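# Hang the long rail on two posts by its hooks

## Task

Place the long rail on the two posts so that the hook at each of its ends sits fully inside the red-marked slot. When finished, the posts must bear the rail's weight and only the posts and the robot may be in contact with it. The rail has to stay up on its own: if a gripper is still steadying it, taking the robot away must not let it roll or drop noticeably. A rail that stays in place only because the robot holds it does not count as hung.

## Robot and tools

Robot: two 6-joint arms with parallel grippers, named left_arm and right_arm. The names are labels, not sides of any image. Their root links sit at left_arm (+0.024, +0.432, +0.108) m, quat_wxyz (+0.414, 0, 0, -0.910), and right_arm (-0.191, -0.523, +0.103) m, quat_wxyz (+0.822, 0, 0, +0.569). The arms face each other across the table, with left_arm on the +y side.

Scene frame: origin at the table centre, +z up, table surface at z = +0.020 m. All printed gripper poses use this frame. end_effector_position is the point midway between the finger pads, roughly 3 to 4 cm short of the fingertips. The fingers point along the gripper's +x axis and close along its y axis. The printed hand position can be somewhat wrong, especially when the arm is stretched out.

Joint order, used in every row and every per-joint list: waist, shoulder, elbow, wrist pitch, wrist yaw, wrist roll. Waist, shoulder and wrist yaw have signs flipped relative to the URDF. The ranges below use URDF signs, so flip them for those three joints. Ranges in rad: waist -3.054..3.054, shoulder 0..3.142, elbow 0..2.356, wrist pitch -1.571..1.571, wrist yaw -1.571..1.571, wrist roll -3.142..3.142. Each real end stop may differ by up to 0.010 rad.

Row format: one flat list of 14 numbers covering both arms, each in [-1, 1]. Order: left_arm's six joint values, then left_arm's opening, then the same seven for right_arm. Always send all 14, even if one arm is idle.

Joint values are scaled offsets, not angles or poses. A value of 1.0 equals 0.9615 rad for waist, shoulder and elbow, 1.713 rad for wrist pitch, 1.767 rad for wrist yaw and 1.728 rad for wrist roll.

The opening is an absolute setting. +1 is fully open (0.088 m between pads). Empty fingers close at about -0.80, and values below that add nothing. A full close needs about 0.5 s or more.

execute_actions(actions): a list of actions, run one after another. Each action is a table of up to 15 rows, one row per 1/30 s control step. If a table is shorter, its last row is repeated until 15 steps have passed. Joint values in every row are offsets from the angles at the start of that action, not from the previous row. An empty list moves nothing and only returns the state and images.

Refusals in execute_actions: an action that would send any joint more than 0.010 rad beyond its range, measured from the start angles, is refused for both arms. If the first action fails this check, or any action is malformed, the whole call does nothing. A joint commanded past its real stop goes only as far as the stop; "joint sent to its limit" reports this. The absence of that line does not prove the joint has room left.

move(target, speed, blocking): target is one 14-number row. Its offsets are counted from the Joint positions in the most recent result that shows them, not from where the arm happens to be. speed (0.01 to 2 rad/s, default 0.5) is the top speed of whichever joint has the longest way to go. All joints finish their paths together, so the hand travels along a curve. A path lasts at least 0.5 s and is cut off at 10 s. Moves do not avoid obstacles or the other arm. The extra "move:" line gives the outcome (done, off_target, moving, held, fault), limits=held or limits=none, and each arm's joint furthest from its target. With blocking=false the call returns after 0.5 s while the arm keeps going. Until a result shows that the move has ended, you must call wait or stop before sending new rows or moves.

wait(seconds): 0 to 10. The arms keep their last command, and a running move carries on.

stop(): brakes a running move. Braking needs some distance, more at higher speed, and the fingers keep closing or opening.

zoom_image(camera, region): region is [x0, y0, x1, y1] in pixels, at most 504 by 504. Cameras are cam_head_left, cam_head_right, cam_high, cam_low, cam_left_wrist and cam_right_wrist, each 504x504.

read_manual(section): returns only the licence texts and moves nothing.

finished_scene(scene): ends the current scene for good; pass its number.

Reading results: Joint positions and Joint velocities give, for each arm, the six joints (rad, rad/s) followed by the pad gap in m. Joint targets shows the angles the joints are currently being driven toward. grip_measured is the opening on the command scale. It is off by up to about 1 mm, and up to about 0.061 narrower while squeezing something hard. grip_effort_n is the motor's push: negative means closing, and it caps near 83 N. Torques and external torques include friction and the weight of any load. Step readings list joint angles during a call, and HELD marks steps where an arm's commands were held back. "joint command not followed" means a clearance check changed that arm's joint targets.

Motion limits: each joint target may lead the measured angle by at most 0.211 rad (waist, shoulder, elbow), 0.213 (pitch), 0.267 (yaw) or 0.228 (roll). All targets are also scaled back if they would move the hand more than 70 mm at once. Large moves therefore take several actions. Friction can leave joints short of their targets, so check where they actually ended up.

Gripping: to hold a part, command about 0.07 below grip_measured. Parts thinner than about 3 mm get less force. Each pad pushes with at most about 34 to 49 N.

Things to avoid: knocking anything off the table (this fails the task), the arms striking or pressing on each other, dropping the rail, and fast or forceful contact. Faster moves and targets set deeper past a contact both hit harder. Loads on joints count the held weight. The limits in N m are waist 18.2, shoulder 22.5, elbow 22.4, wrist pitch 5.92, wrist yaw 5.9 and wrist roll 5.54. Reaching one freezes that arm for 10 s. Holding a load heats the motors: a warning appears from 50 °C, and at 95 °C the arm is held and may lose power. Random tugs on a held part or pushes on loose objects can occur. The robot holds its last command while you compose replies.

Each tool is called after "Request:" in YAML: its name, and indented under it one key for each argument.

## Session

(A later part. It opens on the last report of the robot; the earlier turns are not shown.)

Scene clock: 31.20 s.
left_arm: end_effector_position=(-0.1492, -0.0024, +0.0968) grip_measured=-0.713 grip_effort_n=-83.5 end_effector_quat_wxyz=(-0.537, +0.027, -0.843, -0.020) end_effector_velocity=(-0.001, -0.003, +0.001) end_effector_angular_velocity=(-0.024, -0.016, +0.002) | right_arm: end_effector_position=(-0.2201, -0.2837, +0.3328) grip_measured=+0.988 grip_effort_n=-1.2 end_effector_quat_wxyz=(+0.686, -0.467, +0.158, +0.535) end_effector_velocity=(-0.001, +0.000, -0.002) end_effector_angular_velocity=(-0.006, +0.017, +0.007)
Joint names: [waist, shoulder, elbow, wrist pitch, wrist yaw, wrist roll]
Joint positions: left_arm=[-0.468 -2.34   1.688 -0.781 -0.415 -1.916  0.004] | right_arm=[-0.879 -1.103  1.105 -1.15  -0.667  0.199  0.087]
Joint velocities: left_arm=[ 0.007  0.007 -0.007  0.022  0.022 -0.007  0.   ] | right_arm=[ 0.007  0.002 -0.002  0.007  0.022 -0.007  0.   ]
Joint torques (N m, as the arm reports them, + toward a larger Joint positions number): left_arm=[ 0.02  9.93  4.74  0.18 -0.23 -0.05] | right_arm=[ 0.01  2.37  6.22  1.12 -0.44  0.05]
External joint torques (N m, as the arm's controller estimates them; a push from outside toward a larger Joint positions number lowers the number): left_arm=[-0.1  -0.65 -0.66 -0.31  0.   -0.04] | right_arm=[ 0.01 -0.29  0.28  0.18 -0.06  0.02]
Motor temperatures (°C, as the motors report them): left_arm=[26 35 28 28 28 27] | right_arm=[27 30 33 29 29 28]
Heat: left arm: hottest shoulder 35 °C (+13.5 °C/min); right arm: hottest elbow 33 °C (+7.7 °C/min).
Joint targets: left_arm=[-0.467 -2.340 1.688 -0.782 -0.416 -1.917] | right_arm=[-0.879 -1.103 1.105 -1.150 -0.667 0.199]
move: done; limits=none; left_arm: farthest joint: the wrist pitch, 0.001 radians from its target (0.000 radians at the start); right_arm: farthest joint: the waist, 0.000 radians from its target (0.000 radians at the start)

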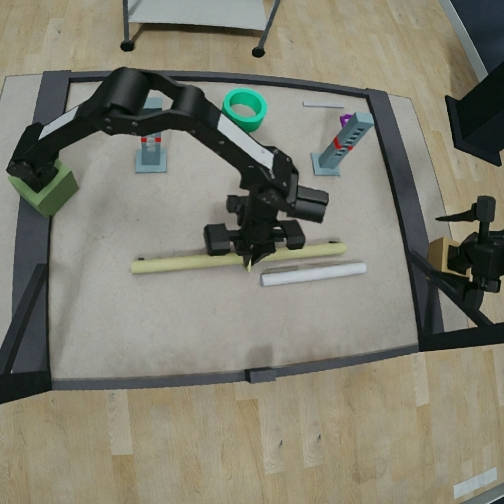

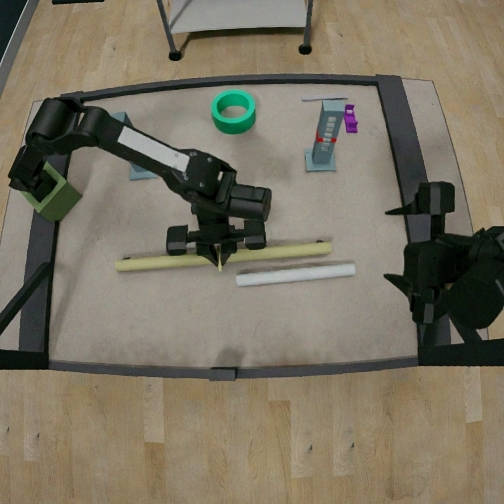

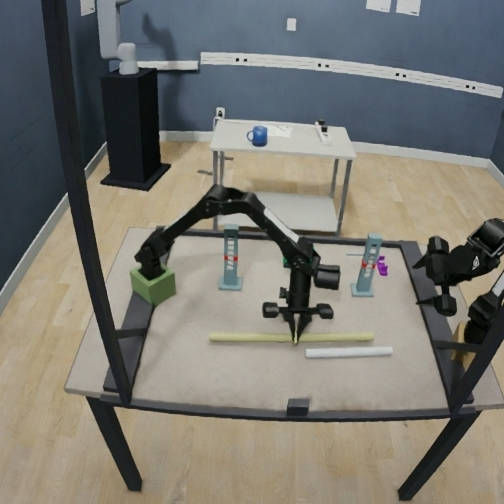

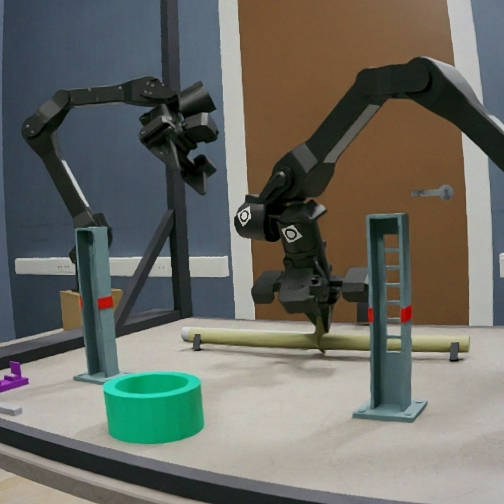

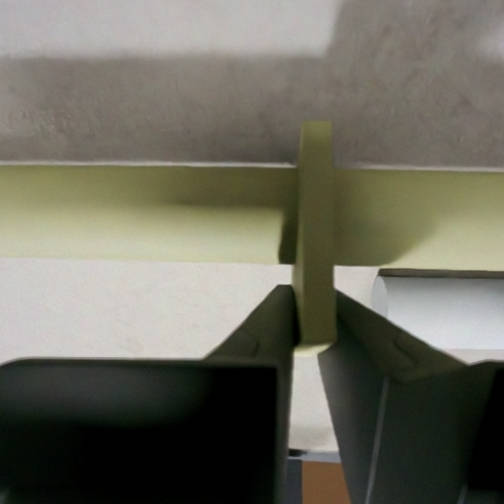

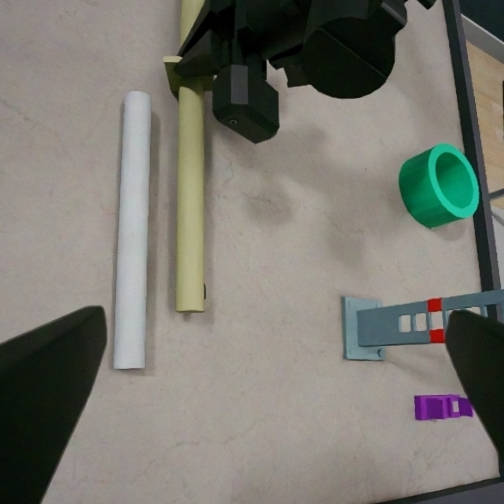

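Request:
move:
  target: [0,0.24,0,-0.13,0,0,-0.8,0,0,0,0,0,0,1]
  speed: 0.3

Scene clock: 34.87 s.
left_arm: end_effector_position=(-0.1406, +0.0275, +0.1775) grip_measured=-0.713 grip_effort_n=-83.5 end_effector_quat_wxyz=(-0.542, +0.022, -0.840, -0.027) end_effector_velocity=(-0.003, -0.004, +0.004) end_effector_angular_velocity=(-0.024, +0.001, +0.014) | right_arm: end_effector_position=(-0.2201, -0.2837, +0.3328) grip_measured=+0.988 grip_effort_n=-0.7 end_effector_quat_wxyz=(+0.686, -0.467, +0.158, +0.535) end_effector_velocity=(-0.002, -0.000, -0.003) end_effector_angular_velocity=(-0.011, +0.014, +0.012)
Joint names: [waist, shoulder, elbow, wrist pitch, wrist yaw, wrist roll]
Joint positions: left_arm=[-0.468 -2.134  1.684 -1.002 -0.408 -1.915  0.004] | right_arm=[-0.879 -1.103  1.105 -1.15  -0.667  0.199  0.087]
Joint velocities: left_arm=[ 0.007  0.007  0.002  0.022  0.007 -0.022  0.   ] | right_arm=[ 0.002  0.002 -0.007  0.007  0.022 -0.007  0.   ]
Joint torques (N m, as the arm reports them, + toward a larger Joint positions number): left_arm=[ 0.   11.93  5.4   0.17 -0.43 -0.09] | right_arm=[-0.01  2.4   6.22  1.13 -0.43  0.04]
External joint torques (N m, as the arm's controller estimates them; a push from outside toward a larger Joint positions number lowers the number): left_arm=[-0.14  2.13 -0.38 -0.3  -0.19 -0.08] | right_arm=[ 0.   -0.25  0.3   0.19 -0.05  0.01]
Motor temperatures (°C, as the motors report them): left_arm=[26 36 28 28 28 27] | right_arm=[27 30 33 30 29 28]
Heat: left arm: hottest shoulder 36 °C (+13.8 °C/min); right arm: hottest elbow 33 °C (+6.9 °C/min).
Joint targets: left_arm=[-0.468 -2.109 1.688 -1.004 -0.415 -1.916] | right_arm=[-0.879 -1.103 1.105 -1.150 -0.667 0.199]
move: off_target (left_arm); limits=none; left_arm: farthest joint: the shoulder, 0.025 radians from its target (0.230 radians at the start); right_arm: farthest joint: the waist, 0.000 radians from its target (0.000 radians at the start)

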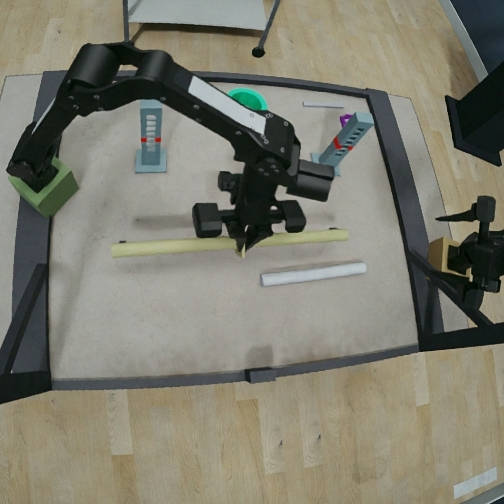

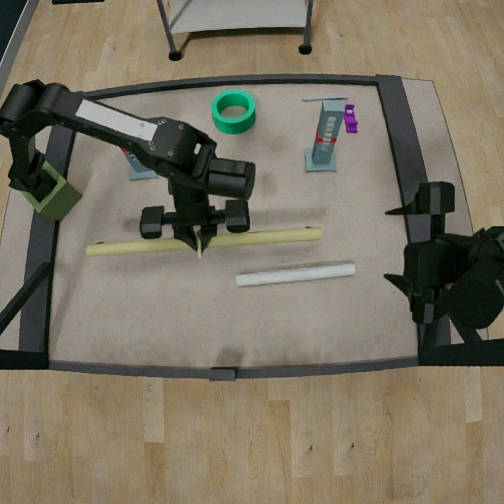

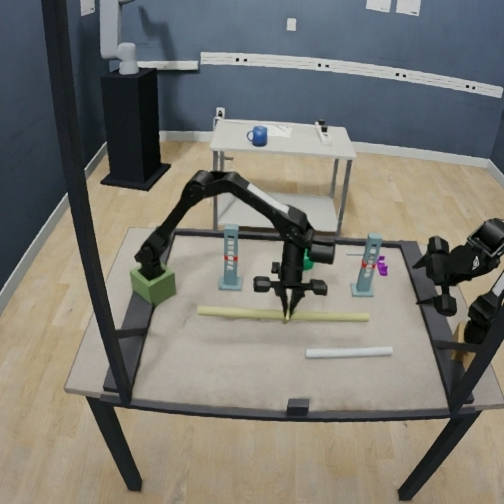

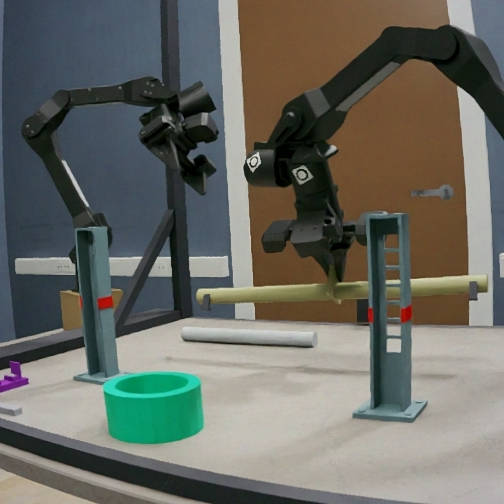

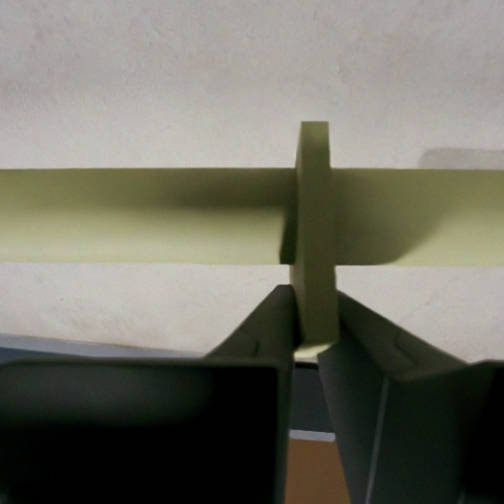

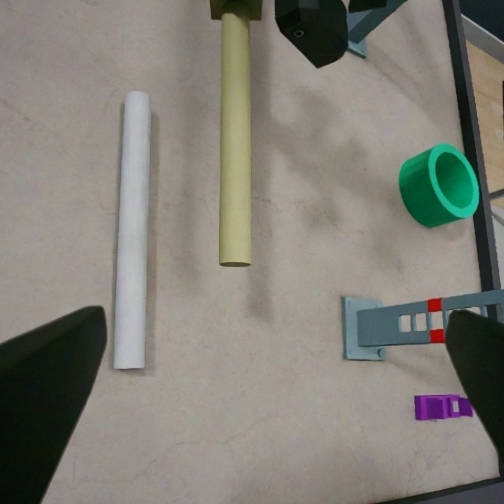

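Request:
move:
  target: [0.196,-0.405,0.365,-0.245,0.617,-0.129,-0.8,1,-0.3,0.15,-0.05,0.378,-0.376,1]
  speed: 0.6

Scene clock: 41.70 s.
left_arm: end_effector_position=(-0.0673, +0.0171, +0.1163) grip_measured=-0.703 grip_effort_n=-83.5 end_effector_quat_wxyz=(+0.916, -0.003, +0.401, -0.002) end_effector_velocity=(+0.001, +0.003, +0.003) end_effector_angular_velocity=(+0.002, -0.015, +0.011) | right_arm: end_effector_position=(-0.0778, -0.2843, +0.2750) grip_measured=+0.988 grip_effort_n=-1.2 end_effector_quat_wxyz=(+0.561, -0.478, +0.432, +0.520) end_effector_velocity=(+0.001, +0.000, +0.001) end_effector_angular_velocity=(+0.007, -0.013, +0.008)
Joint names: [waist, shoulder, elbow, wrist pitch, wrist yaw, wrist roll]
Joint positions: left_arm=[-0.28  -2.543  2.023 -1.415  0.666 -2.137  0.005] | right_arm=[ 0.08  -1.384  1.238 -1.233 -0.005 -0.445  0.087]
Joint velocities: left_arm=[ 0.002  0.002 -0.002 -0.022  0.007 -0.022 -0.   ] | right_arm=[-0.002  0.007 -0.002  0.007 -0.007 -0.007 -0.   ]
Joint torques (N m, as the arm reports them, + toward a larger Joint positions number): left_arm=[ 0.03 12.26  5.3  -0.86  0.99 -0.05] | right_arm=[ 0.21  3.37  7.45  0.71  0.26 -0.17]
External joint torques (N m, as the arm's controller estimates them; a push from outside toward a larger Joint positions number lowers the number): left_arm=[ 0.03  1.33  0.54 -0.5   0.56 -0.05] | right_arm=[ 0.21 -1.11  1.66  0.07  0.24 -0.17]
Motor temperatures (°C, as the motors report them): left_arm=[26 39 29 28 28 27] | right_arm=[27 30 34 30 29 28]
Heat: left arm: hottest shoulder 39 °C (+15.8 °C/min); right arm: hottest elbow 34 °C (+7.2 °C/min).
Joint targets: left_arm=[-0.279 -2.524 2.035 -1.422 0.682 -2.138] | right_arm=[0.082 -1.391 1.249 -1.235 0.001 -0.450]
move: off_target (left_arm, right_arm); limits=none; left_arm: farthest joint: the shoulder, 0.020 radians from its target (0.389 radians at the start); right_arm: farthest joint: the elbow, 0.011 radians from its target (0.144 radians at the start)

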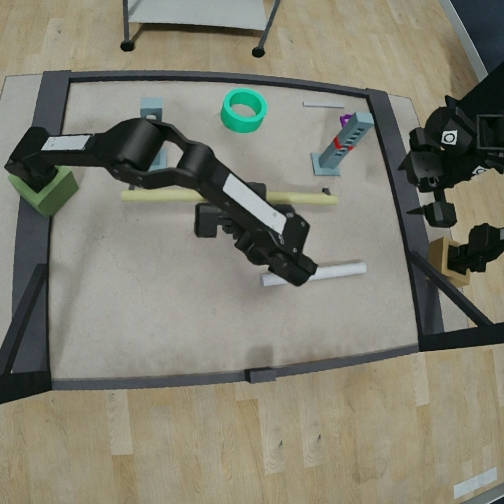

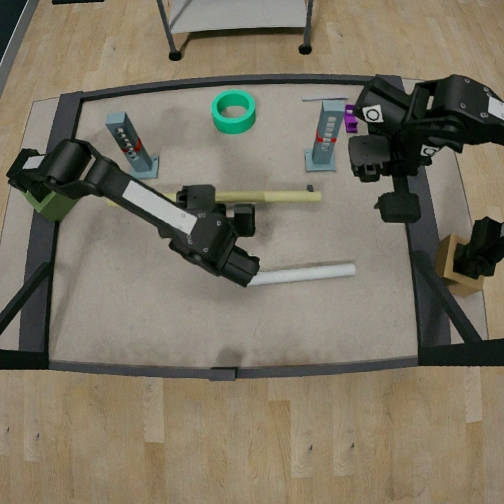

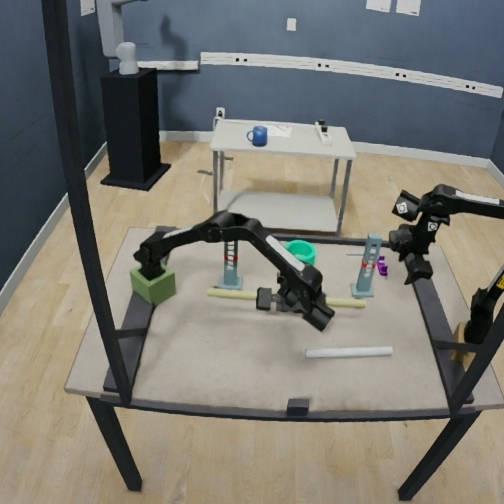

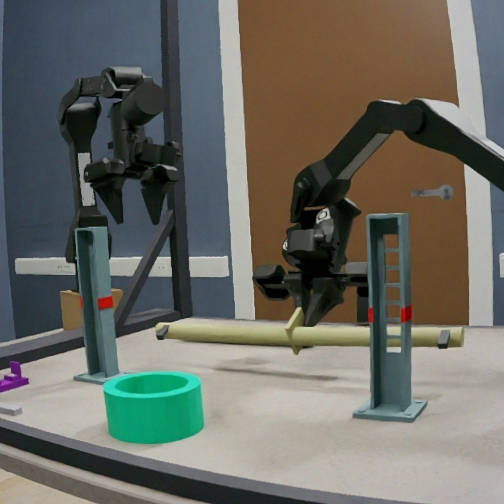

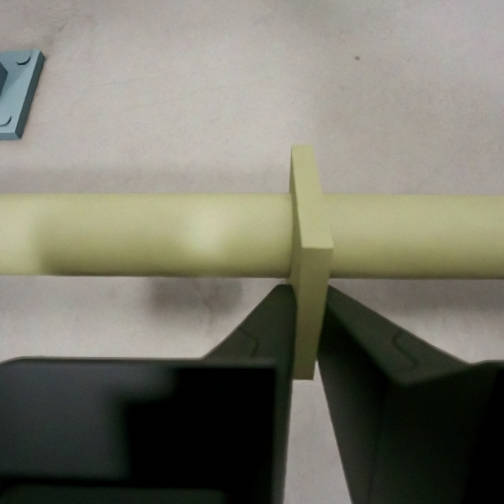

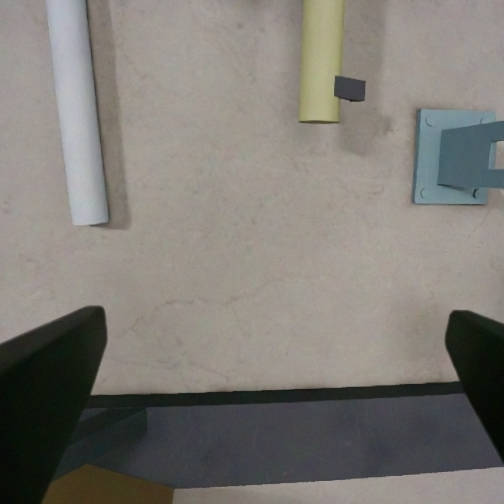

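Request:
move:
  target: [0,-0.045,0.012,0.032,0.009,0,-0.85,0,0,0,0,0,0,1]
  speed: 0.1

Request:
zoom_image:
  camera: "cam_low"
  region: [140, 280, 480, 400]

Scene clock: 43.27 s.
left_arm: end_effector_position=(-0.0697, +0.0125, +0.0944) grip_measured=-0.703 grip_effort_n=-83.5 end_effector_quat_wxyz=(+0.915, -0.008, +0.404, -0.004) end_effector_velocity=(+0.000, +0.001, +0.001) end_effector_angular_velocity=(+0.000, +0.005, +0.010) | right_arm: end_effector_position=(-0.0778, -0.2843, +0.2750) grip_measured=+0.988 grip_effort_n=-1.2 end_effector_quat_wxyz=(+0.561, -0.478, +0.432, +0.520) end_effector_velocity=(-0.003, -0.000, +0.002) end_effector_angular_velocity=(+0.010, +0.015, +0.023)
Joint names: [waist, shoulder, elbow, wrist pitch, wrist yaw, wrist roll]
Joint positions: left_arm=[-0.28  -2.589  2.023 -1.358  0.664 -2.137  0.005] | right_arm=[ 0.08  -1.384  1.238 -1.233 -0.005 -0.445  0.087]
Joint velocities: left_arm=[-0.002  0.002  0.002 -0.007 -0.007 -0.007 -0.   ] | right_arm=[ 0.002  0.007  0.002 -0.007  0.022 -0.022 -0.   ]
Joint torques (N m, as the arm reports them, + toward a larger Joint positions number): left_arm=[ 0.02 10.69  5.39 -0.66  0.98 -0.01] | right_arm=[-0.02  4.19  6.03  0.84  0.05  0.02]
External joint torques (N m, as the arm's controller estimates them; a push from outside toward a larger Joint positions number lowers the number): left_arm=[ 0.08 -0.38  0.66 -0.34  0.55 -0.02] | right_arm=[-0.01 -0.3   0.21  0.21  0.02  0.01]
Motor temperatures (°C, as the motors report them): left_arm=[26 39 29 28 28 27] | right_arm=[27 30 34 30 29 28]
Heat: left arm: hottest shoulder 39 °C (+15.3 °C/min); right arm: hottest elbow 34 °C (+6.9 °C/min).
Joint targets: left_arm=[-0.280 -2.586 2.034 -1.361 0.682 -2.137] | right_arm=[0.080 -1.384 1.238 -1.233 -0.005 -0.445]
move: off_target (left_arm); limits=none; left_arm: farthest joint: the wrist yaw, 0.018 radians from its target (0.016 radians at the start); right_arm: farthest joint: the waist, 0.000 radians from its target (0.000 radians at the start)

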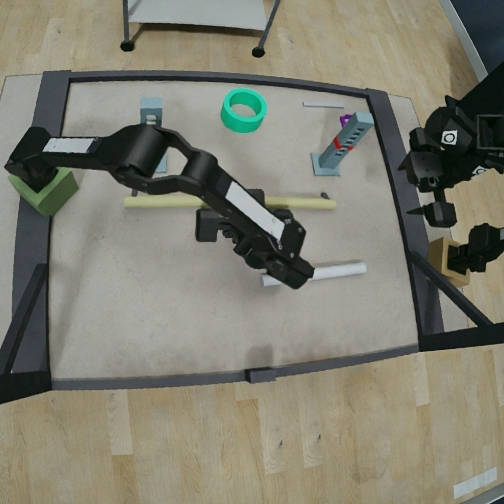

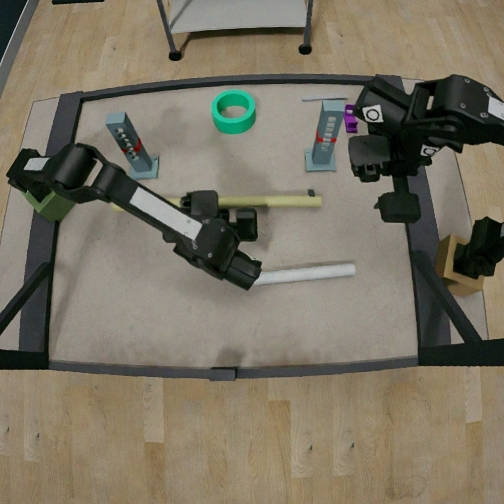

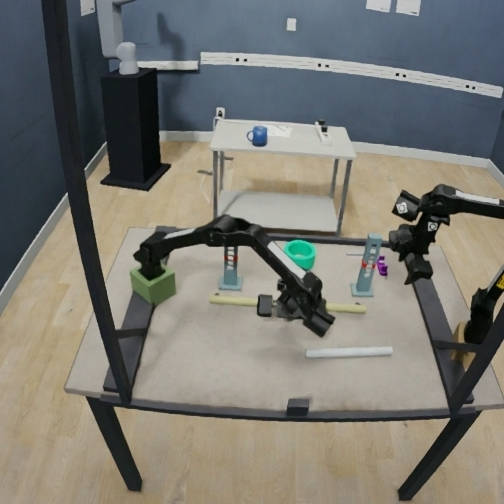

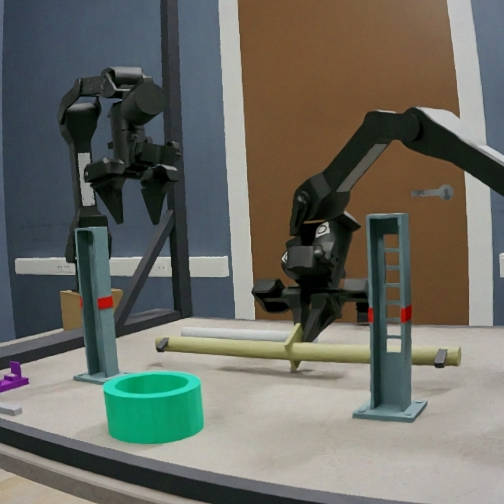

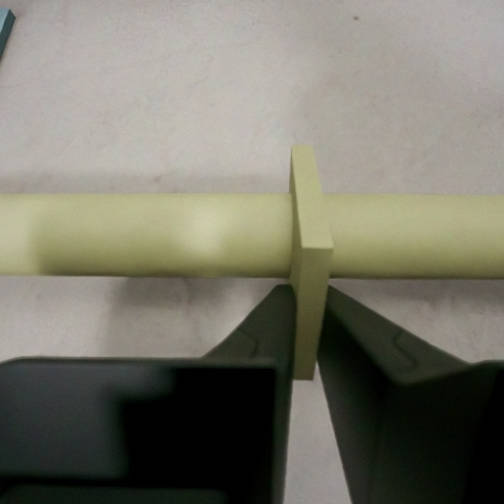

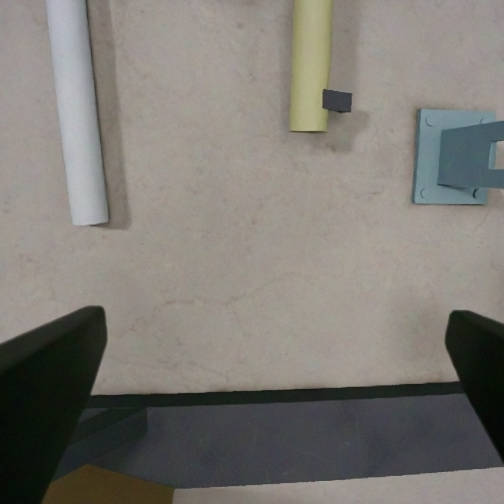

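Region (140, 280, 480, 400) of cam_low's 504x504 image, scaled by 1.482, with more detail than that image has; it fills the top 178 rows of this view, and the rest is white.

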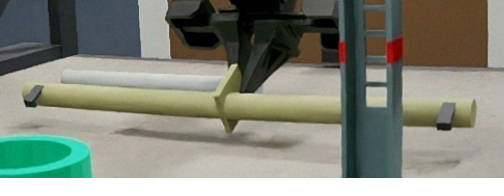

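Request:
move:
  target: [0.035,-0.06,0.012,0.022,0.012,-0.015,-0.74,0,0,0,0,0,0,1]
  speed: 0.06

Request:
zoom_image:
  camera: "cam_low"
  region: [140, 280, 480, 400]

Scene clock: 45.23 s.
left_arm: end_effector_position=(-0.0790, +0.0116, +0.0820) grip_measured=-0.703 grip_effort_n=-83.5 end_effector_quat_wxyz=(+0.920, -0.014, +0.391, -0.019) end_effector_velocity=(+0.000, +0.001, +0.002) end_effector_angular_velocity=(-0.002, -0.009, +0.000) | right_arm: end_effector_position=(-0.0778, -0.2843, +0.2750) grip_measured=+0.988 grip_effort_n=-1.2 end_effector_quat_wxyz=(+0.561, -0.478, +0.432, +0.520) end_effector_velocity=(-0.001, -0.001, +0.001) end_effector_angular_velocity=(+0.000, +0.006, +0.006)
Joint names: [waist, shoulder, elbow, wrist pitch, wrist yaw, wrist roll]
Joint positions: left_arm=[-0.252 -2.625  2.028 -1.333  0.696 -2.16   0.005] | right_arm=[ 0.08  -1.384  1.238 -1.233 -0.005 -0.445  0.087]
Joint velocities: left_arm=[ 0.002  0.002 -0.002 -0.007  0.007 -0.007 -0.   ] | right_arm=[ 0.002  0.002  0.002 -0.007  0.007 -0.007 -0.   ]
Joint torques (N m, as the arm reports them, + toward a larger Joint positions number): left_arm=[ 0.58  8.15  4.77  0.35  0.06 -0.13] | right_arm=[-0.01  4.2   6.03  0.84  0.05  0.02]
External joint torques (N m, as the arm's controller estimates them; a push from outside toward a larger Joint positions number lowers the number): left_arm=[ 0.5  -2.98  0.11  0.68 -0.38 -0.14] | right_arm=[ 0.   -0.25  0.22  0.19  0.03  0.01]
Motor temperatures (°C, as the motors report them): left_arm=[26 40 29 28 28 27] | right_arm=[27 31 34 30 29 28]
Heat: left arm: hottest shoulder 40 °C (+15.9 °C/min); right arm: hottest elbow 34 °C (+6.6 °C/min).
Joint targets: left_arm=[-0.246 -2.647 2.034 -1.320 0.685 -2.162] | right_arm=[0.080 -1.384 1.238 -1.233 -0.005 -0.445]
move: off_target (left_arm); limits=none; left_arm: farthest joint: the shoulder, 0.022 radians from its target (0.058 radians at the start); right_arm: farthest joint: the waist, 0.000 radians from its target (0.000 radians at the start)

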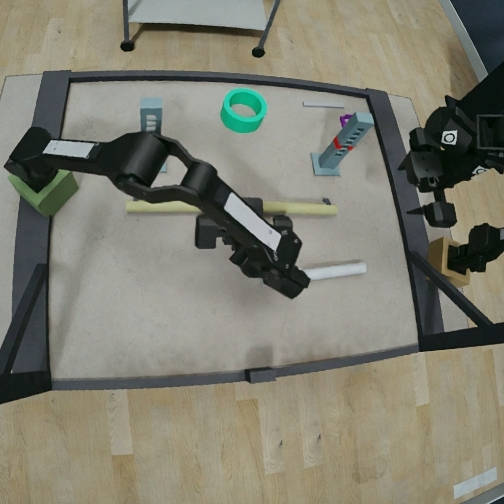

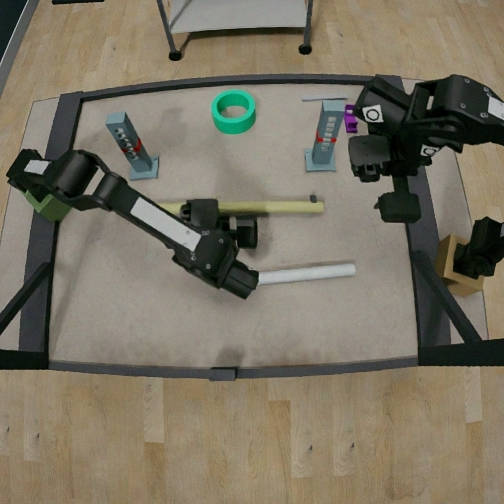

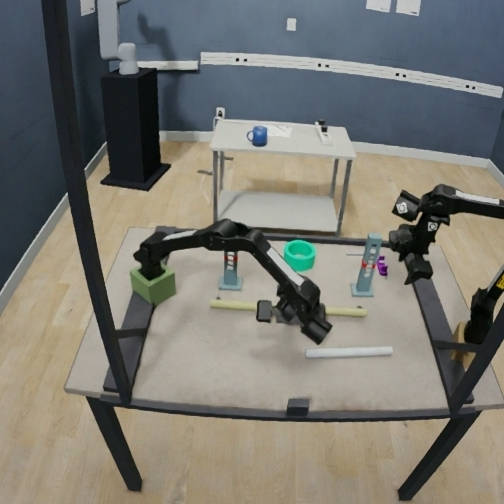

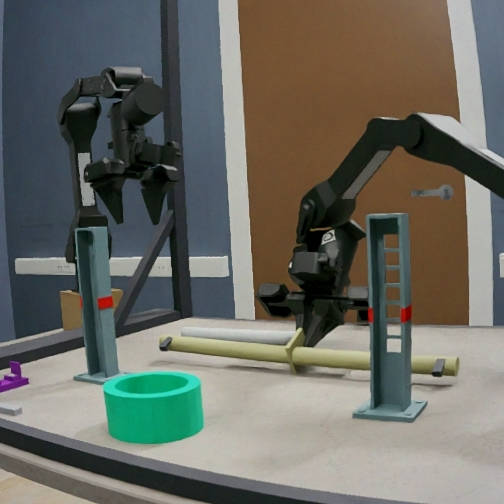

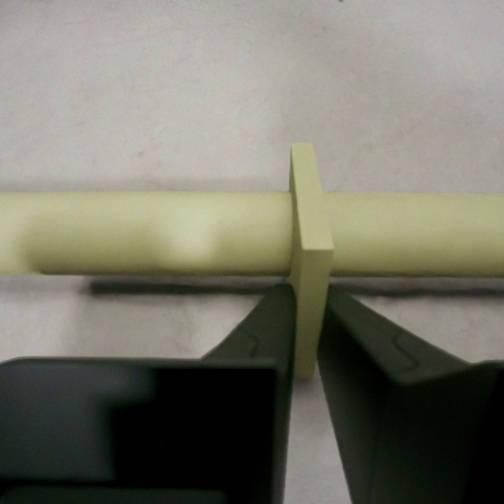

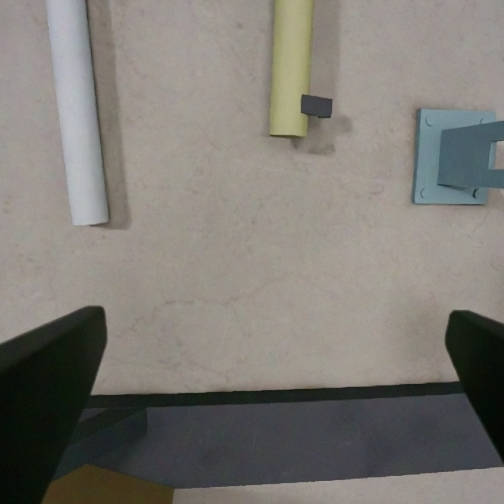

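Region (140, 280, 480, 400) of cam_low's 504x504 image, scaled by 1.482, with more detail than that image has; it fills the top 178 rows of this view, and the rest is white.

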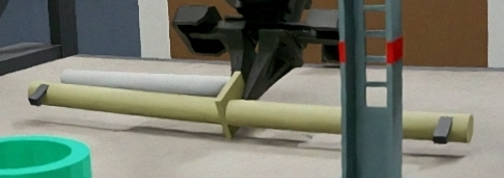

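Request:
move:
  target: [0.035,-0.055,0.005,0.012,0,-0.01,-0.69,0,0,0,0,0,0,1]
  speed: 0.06

Request:
zoom_image:
  camera: "cam_low"
  region: [140, 280, 480, 400]

Scene clock: 49.20 s.
left_arm: end_effector_position=(-0.0906, +0.0159, +0.0671) grip_measured=-0.686 grip_effort_n=-24.0 end_effector_quat_wxyz=(+0.923, -0.008, +0.384, -0.030) end_effector_velocity=(-0.002, +0.000, -0.001) end_effector_angular_velocity=(-0.029, +0.012, +0.026) | right_arm: end_effector_position=(-0.0778, -0.2843, +0.2750) grip_measured=+0.988 grip_effort_n=-0.7 end_effector_quat_wxyz=(+0.561, -0.478, +0.432, +0.520) end_effector_velocity=(-0.001, -0.006, -0.001) end_effector_angular_velocity=(-0.024, +0.002, +0.003)
Joint names: [waist, shoulder, elbow, wrist pitch, wrist yaw, wrist roll]
Joint positions: left_arm=[-0.22  -2.662  2.028 -1.315  0.705 -2.174  0.005] | right_arm=[ 0.08  -1.384  1.238 -1.233 -0.005 -0.445  0.087]
Joint velocities: left_arm=[ 0.002  0.002 -0.002  0.007 -0.007 -0.037 -0.   ] | right_arm=[ 0.002  0.002 -0.002 -0.022 -0.007 -0.007 -0.   ]
Joint torques (N m, as the arm reports them, + toward a larger Joint positions number): left_arm=[ 0.21  8.81  4.41 -0.3   0.15 -0.11] | right_arm=[0.01 4.19 6.04 0.84 0.05 0.02]
External joint torques (N m, as the arm's controller estimates them; a push from outside toward a larger Joint positions number lowers the number): left_arm=[ 0.28 -2.35 -0.18  0.04 -0.29 -0.12] | right_arm=[ 0.   -0.21  0.31  0.22  0.02  0.01]
Motor temperatures (°C, as the motors report them): left_arm=[26 40 29 28 28 27] | right_arm=[27 31 35 30 29 28]
Heat: left arm: hottest shoulder 40 °C (+14.6 °C/min); right arm: hottest elbow 35 °C (+7.3 °C/min).
Joint targets: left_arm=[-0.218 -2.678 2.032 -1.312 0.696 -2.177] | right_arm=[0.080 -1.384 1.238 -1.233 -0.005 -0.445]
move: off_target (left_arm); limits=none; left_arm: farthest joint: the shoulder, 0.016 radians from its target (0.053 radians at the start); right_arm: farthest joint: the waist, 0.000 radians from its target (0.000 radians at the start)

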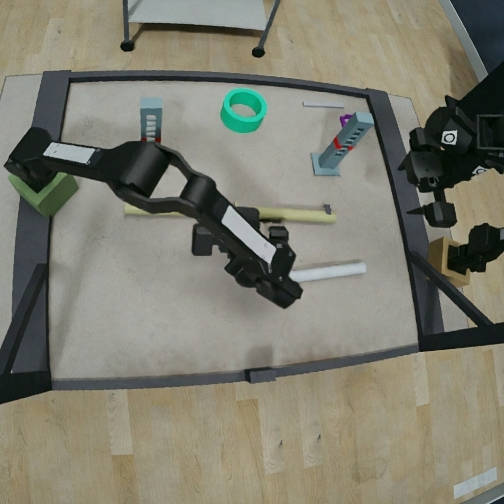

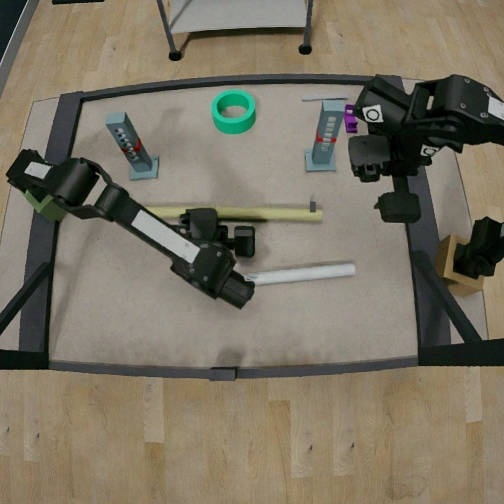

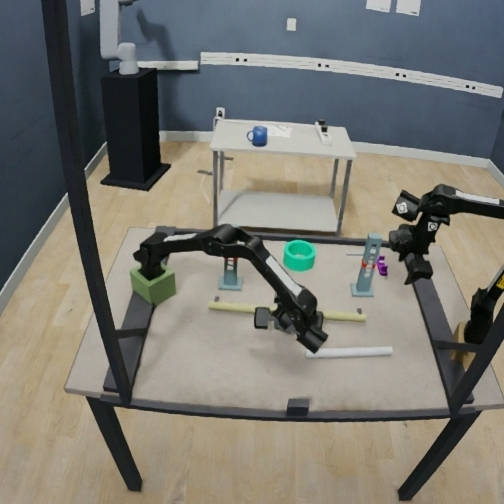

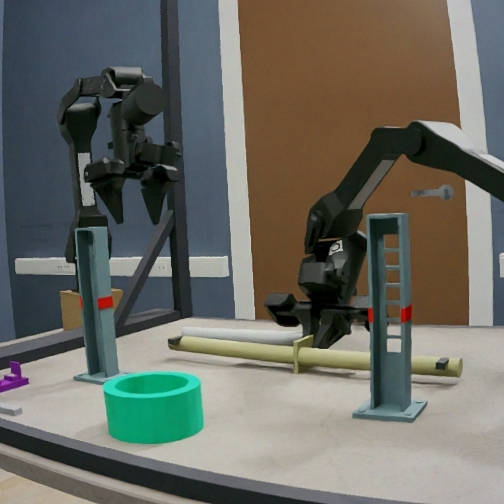

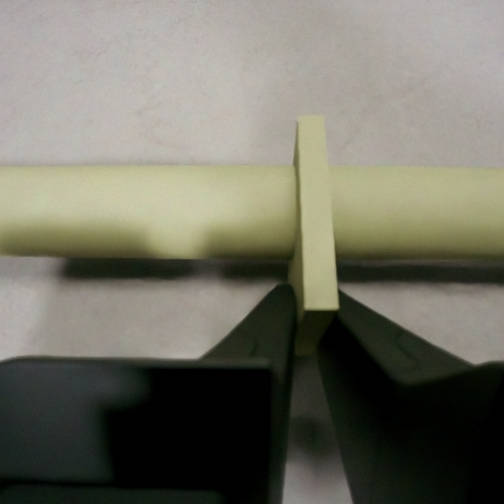

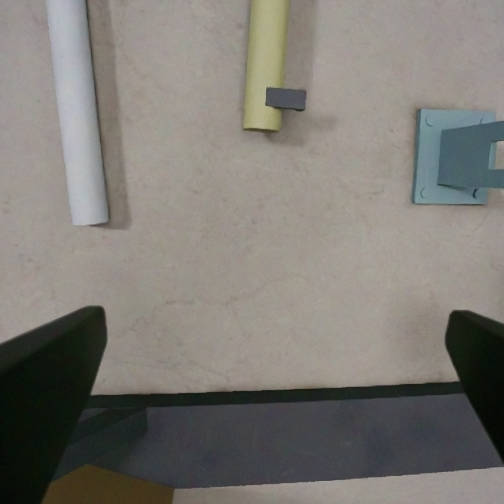

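Region (140, 280, 480, 400) of cam_low's 504x504 image, scaled by 1.482, with more detail than that image has; it fills the top 178 rows of this view, and the rest is white.

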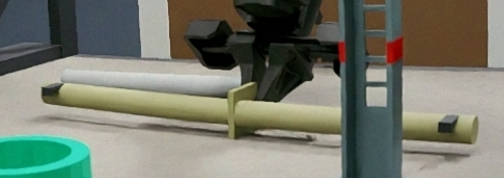

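Request:
execute_actions:
  actions:
    - [[0,0,0,0,0,0,-0.62,0,0,0,0,0,0,1],[0,0,0,0,0,0,-0.62,0,0,0,0,0,0,1],[0,0,0,0,0,0,-0.58,0,0,0,0,0,0,1],[0,0,0,0,0,0,-0.55,0,0,0,0,0,0,1],[0,0,0,0,0,0,-0.5,0,0,0,0,0,0,1],[0,0,0,0,0,0,-0.4,0,0,0,0,0,0,1],[0,0,0,0,0,0,-0.2,0,0,0,0,0,0,1]]

Request:
move:
  target: [0,0.3,0,0,0,0.15,-0.2,0,0,0,0,0,0,1]
  speed: 0.6

Scene clock: 51.17 s.
left_arm: end_effector_position=(-0.0907, +0.0160, +0.0669) grip_measured=-0.218 grip_effort_n=17.4 end_effector_quat_wxyz=(+0.923, -0.008, +0.384, -0.030) end_effector_velocity=(-0.000, +0.004, +0.001) end_effector_angular_velocity=(+0.026, -0.019, -0.015) | right_arm: end_effector_position=(-0.0778, -0.2843, +0.2750) grip_measured=+0.988 grip_effort_n=-1.2 end_effector_quat_wxyz=(+0.561, -0.478, +0.432, +0.520) end_effector_velocity=(+0.001, -0.003, -0.000) end_effector_angular_velocity=(-0.010, -0.005, +0.003)
Joint names: [waist, shoulder, elbow, wrist pitch, wrist yaw, wrist roll]
Joint positions: left_arm=[-0.22  -2.662  2.028 -1.315  0.704 -2.174  0.028] | right_arm=[ 0.08  -1.384  1.238 -1.233 -0.005 -0.445  0.087]
Joint velocities: left_arm=[ 0.007 -0.002 -0.002 -0.022  0.007  0.007  0.008] | right_arm=[ 0.002  0.002 -0.002 -0.007 -0.007 -0.007 -0.   ]
Joint torques (N m, as the arm reports them, + toward a larger Joint positions number): left_arm=[ 0.01 10.78  4.03 -0.47  0.45 -0.02] | right_arm=[0.   4.21 6.06 0.84 0.05 0.02]
External joint torques (N m, as the arm's controller estimates them; a push from outside toward a larger Joint positions number lowers the number): left_arm=[-0.14 -0.32 -0.52 -0.11  0.01 -0.03] | right_arm=[ 0.01 -0.22  0.29  0.21  0.02  0.02]
Motor temperatures (°C, as the motors report them): left_arm=[26 40 29 28 28 27] | right_arm=[27 31 35 29 29 28]
Heat: left arm: hottest shoulder 40 °C (+14.1 °C/min); right arm: hottest elbow 35 °C (+7.0 °C/min).
Joint targets: left_arm=[-0.220 -2.662 2.028 -1.315 0.705 -2.174] | right_arm=[0.080 -1.384 1.238 -1.233 -0.005 -0.445]
Step readings (joint positions):
0: left_arm=[-0.220 -2.662 2.028 -1.315 0.705 -2.174] | right_arm=[0.080 -1.384 1.238 -1.233 -0.005 -0.445]
1: left_arm=[-0.220 -2.662 2.028 -1.315 0.705 -2.174] | right_arm=[0.080 -1.384 1.238 -1.233 -0.005 -0.445]
2: left_arm=[-0.220 -2.662 2.028 -1.315 0.705 -2.174] | right_arm=[0.080 -1.384 1.238 -1.233 -0.005 -0.445]
4: left_arm=[-0.220 -2.662 2.028 -1.315 0.704 -2.174] | right_arm=[0.080 -1.384 1.238 -1.233 -0.005 -0.445]
8: left_arm=[-0.220 -2.662 2.028 -1.315 0.704 -2.174] | right_arm=[0.080 -1.384 1.238 -1.233 -0.005 -0.445]
15: Joint positions above

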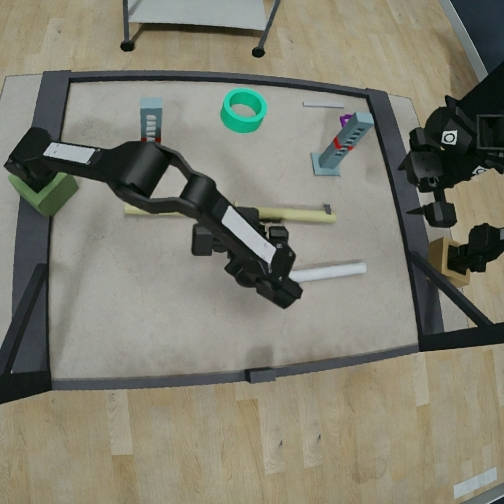

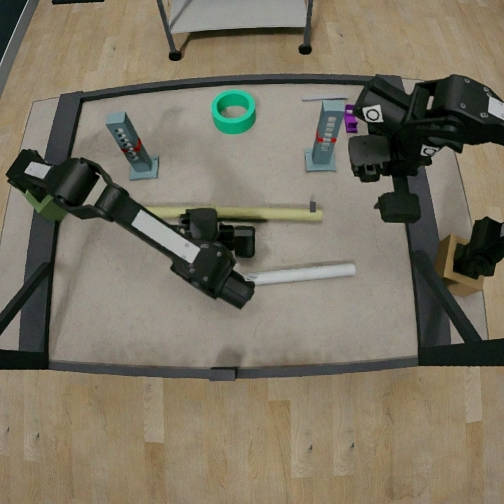

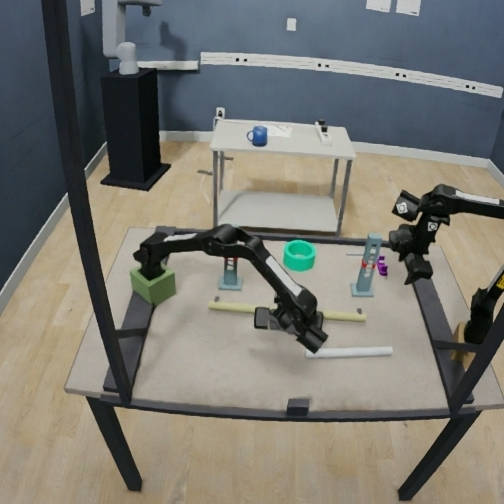

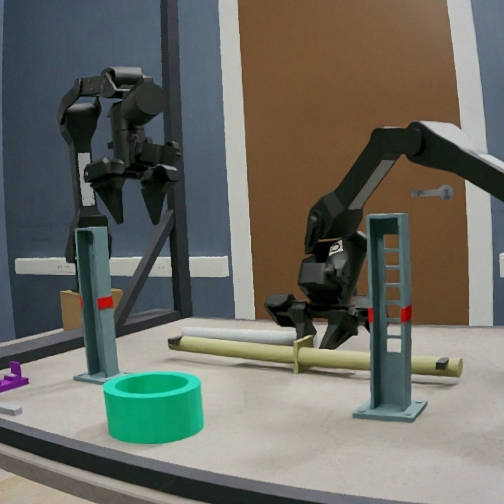

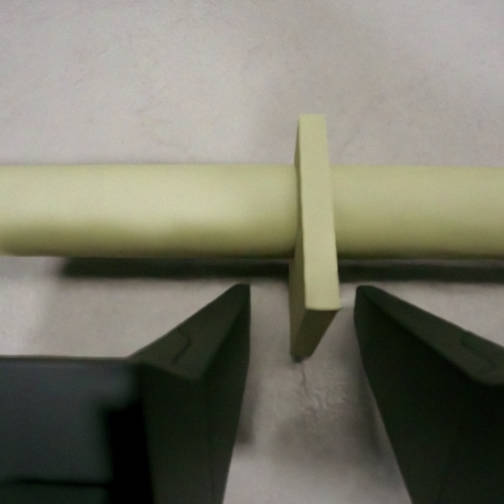

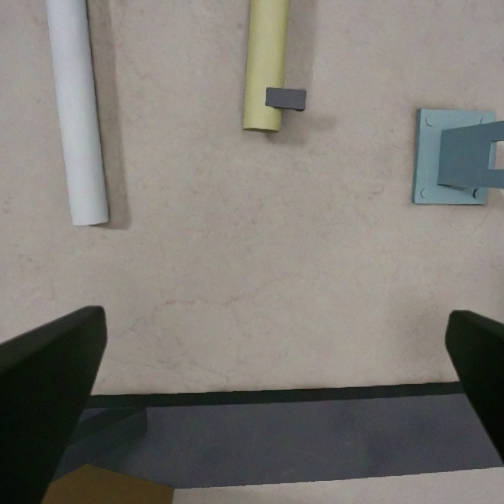

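Scene clock: 52.27 s.
left_arm: end_effector_position=(-0.1022, -0.0051, +0.1834) grip_measured=-0.203 grip_effort_n=17.4 end_effector_quat_wxyz=(+0.896, -0.008, +0.425, -0.131) end_effector_velocity=(-0.000, +0.004, +0.002) end_effector_angular_velocity=(+0.020, -0.019, -0.014) | right_arm: end_effector_position=(-0.0778, -0.2843, +0.2750) grip_measured=+0.988 grip_effort_n=-1.2 end_effector_quat_wxyz=(+0.561, -0.478, +0.432, +0.520) end_effector_velocity=(-0.003, -0.001, +0.001) end_effector_angular_velocity=(+0.005, +0.017, +0.023)
Joint names: [waist, shoulder, elbow, wrist pitch, wrist yaw, wrist roll]
Joint positions: left_arm=[-0.22  -2.38   2.028 -1.316  0.703 -1.917  0.029] | right_arm=[ 0.08  -1.384  1.238 -1.233 -0.005 -0.445  0.087]
Joint velocities: left_arm=[ 0.007  0.002 -0.002 -0.022  0.007  0.007 -0.   ] | right_arm=[ 0.002  0.007 -0.002 -0.007  0.022 -0.022 -0.   ]
Joint torques (N m, as the arm reports them, + toward a larger Joint positions number): left_arm=[ 0.   10.93  4.9  -0.02  0.51  0.06] | right_arm=[0.01 4.2  6.04 0.84 0.05 0.02]
External joint torques (N m, as the arm's controller estimates them; a push from outside toward a larger Joint positions number lowers the number): left_arm=[-0.07  0.21 -0.44 -0.11  0.03  0.05] | right_arm=[ 0.01 -0.28  0.25  0.21  0.02  0.01]
Motor temperatures (°C, as the motors report them): left_arm=[26 40 29 28 28 27] | right_arm=[27 31 35 29 29 28]
Heat: left arm: hottest shoulder 40 °C (+13.8 °C/min); right arm: hottest elbow 35 °C (+6.9 °C/min).
Joint targets: left_arm=[-0.220 -2.374 2.028 -1.315 0.704 -1.915] | right_arm=[0.080 -1.384 1.238 -1.233 -0.005 -0.445]
move: done; limits=none; left_arm: farthest joint: the shoulder, 0.007 radians from its target (0.288 radians at the start); right_arm: farthest joint: the waist, 0.000 radians from its target (0.000 radians at the start)

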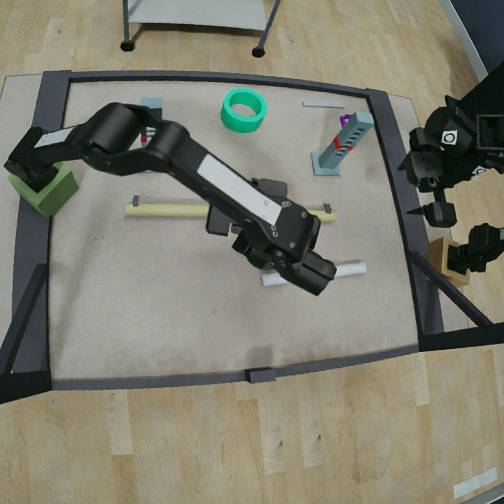

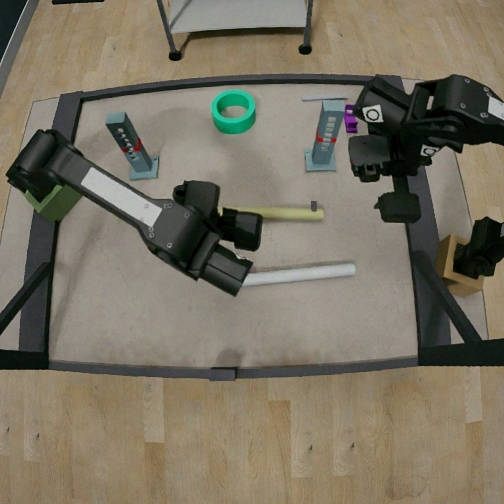

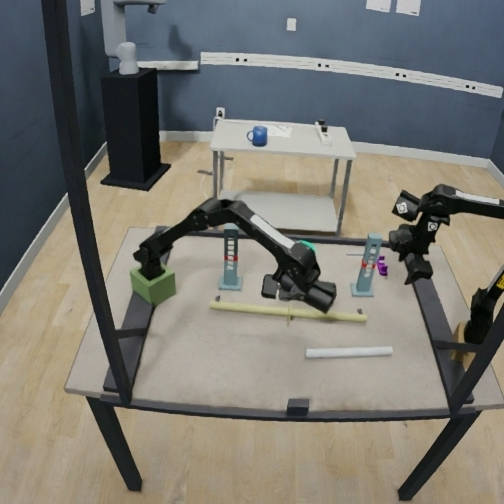

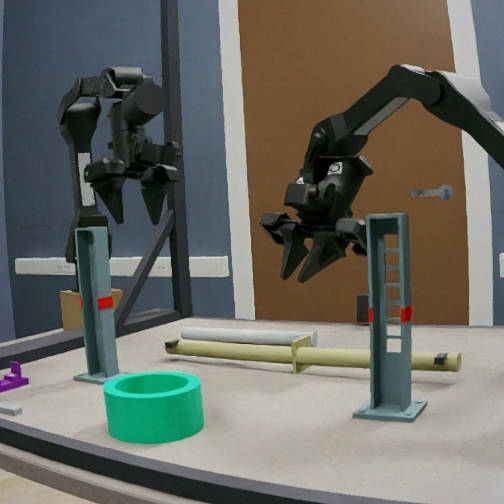

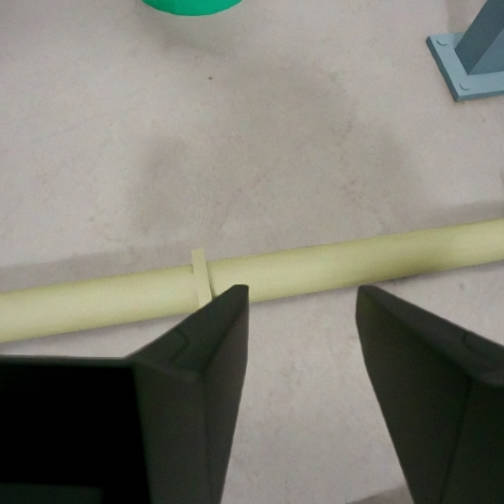

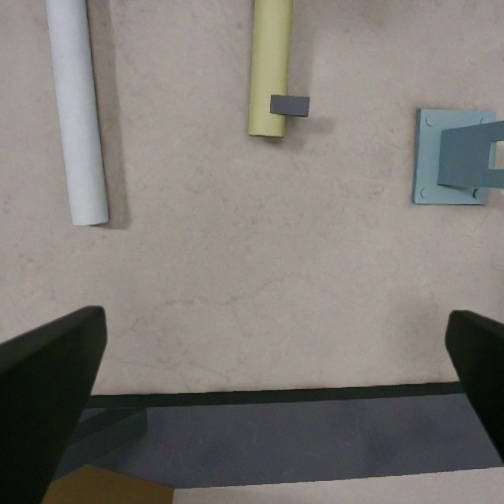

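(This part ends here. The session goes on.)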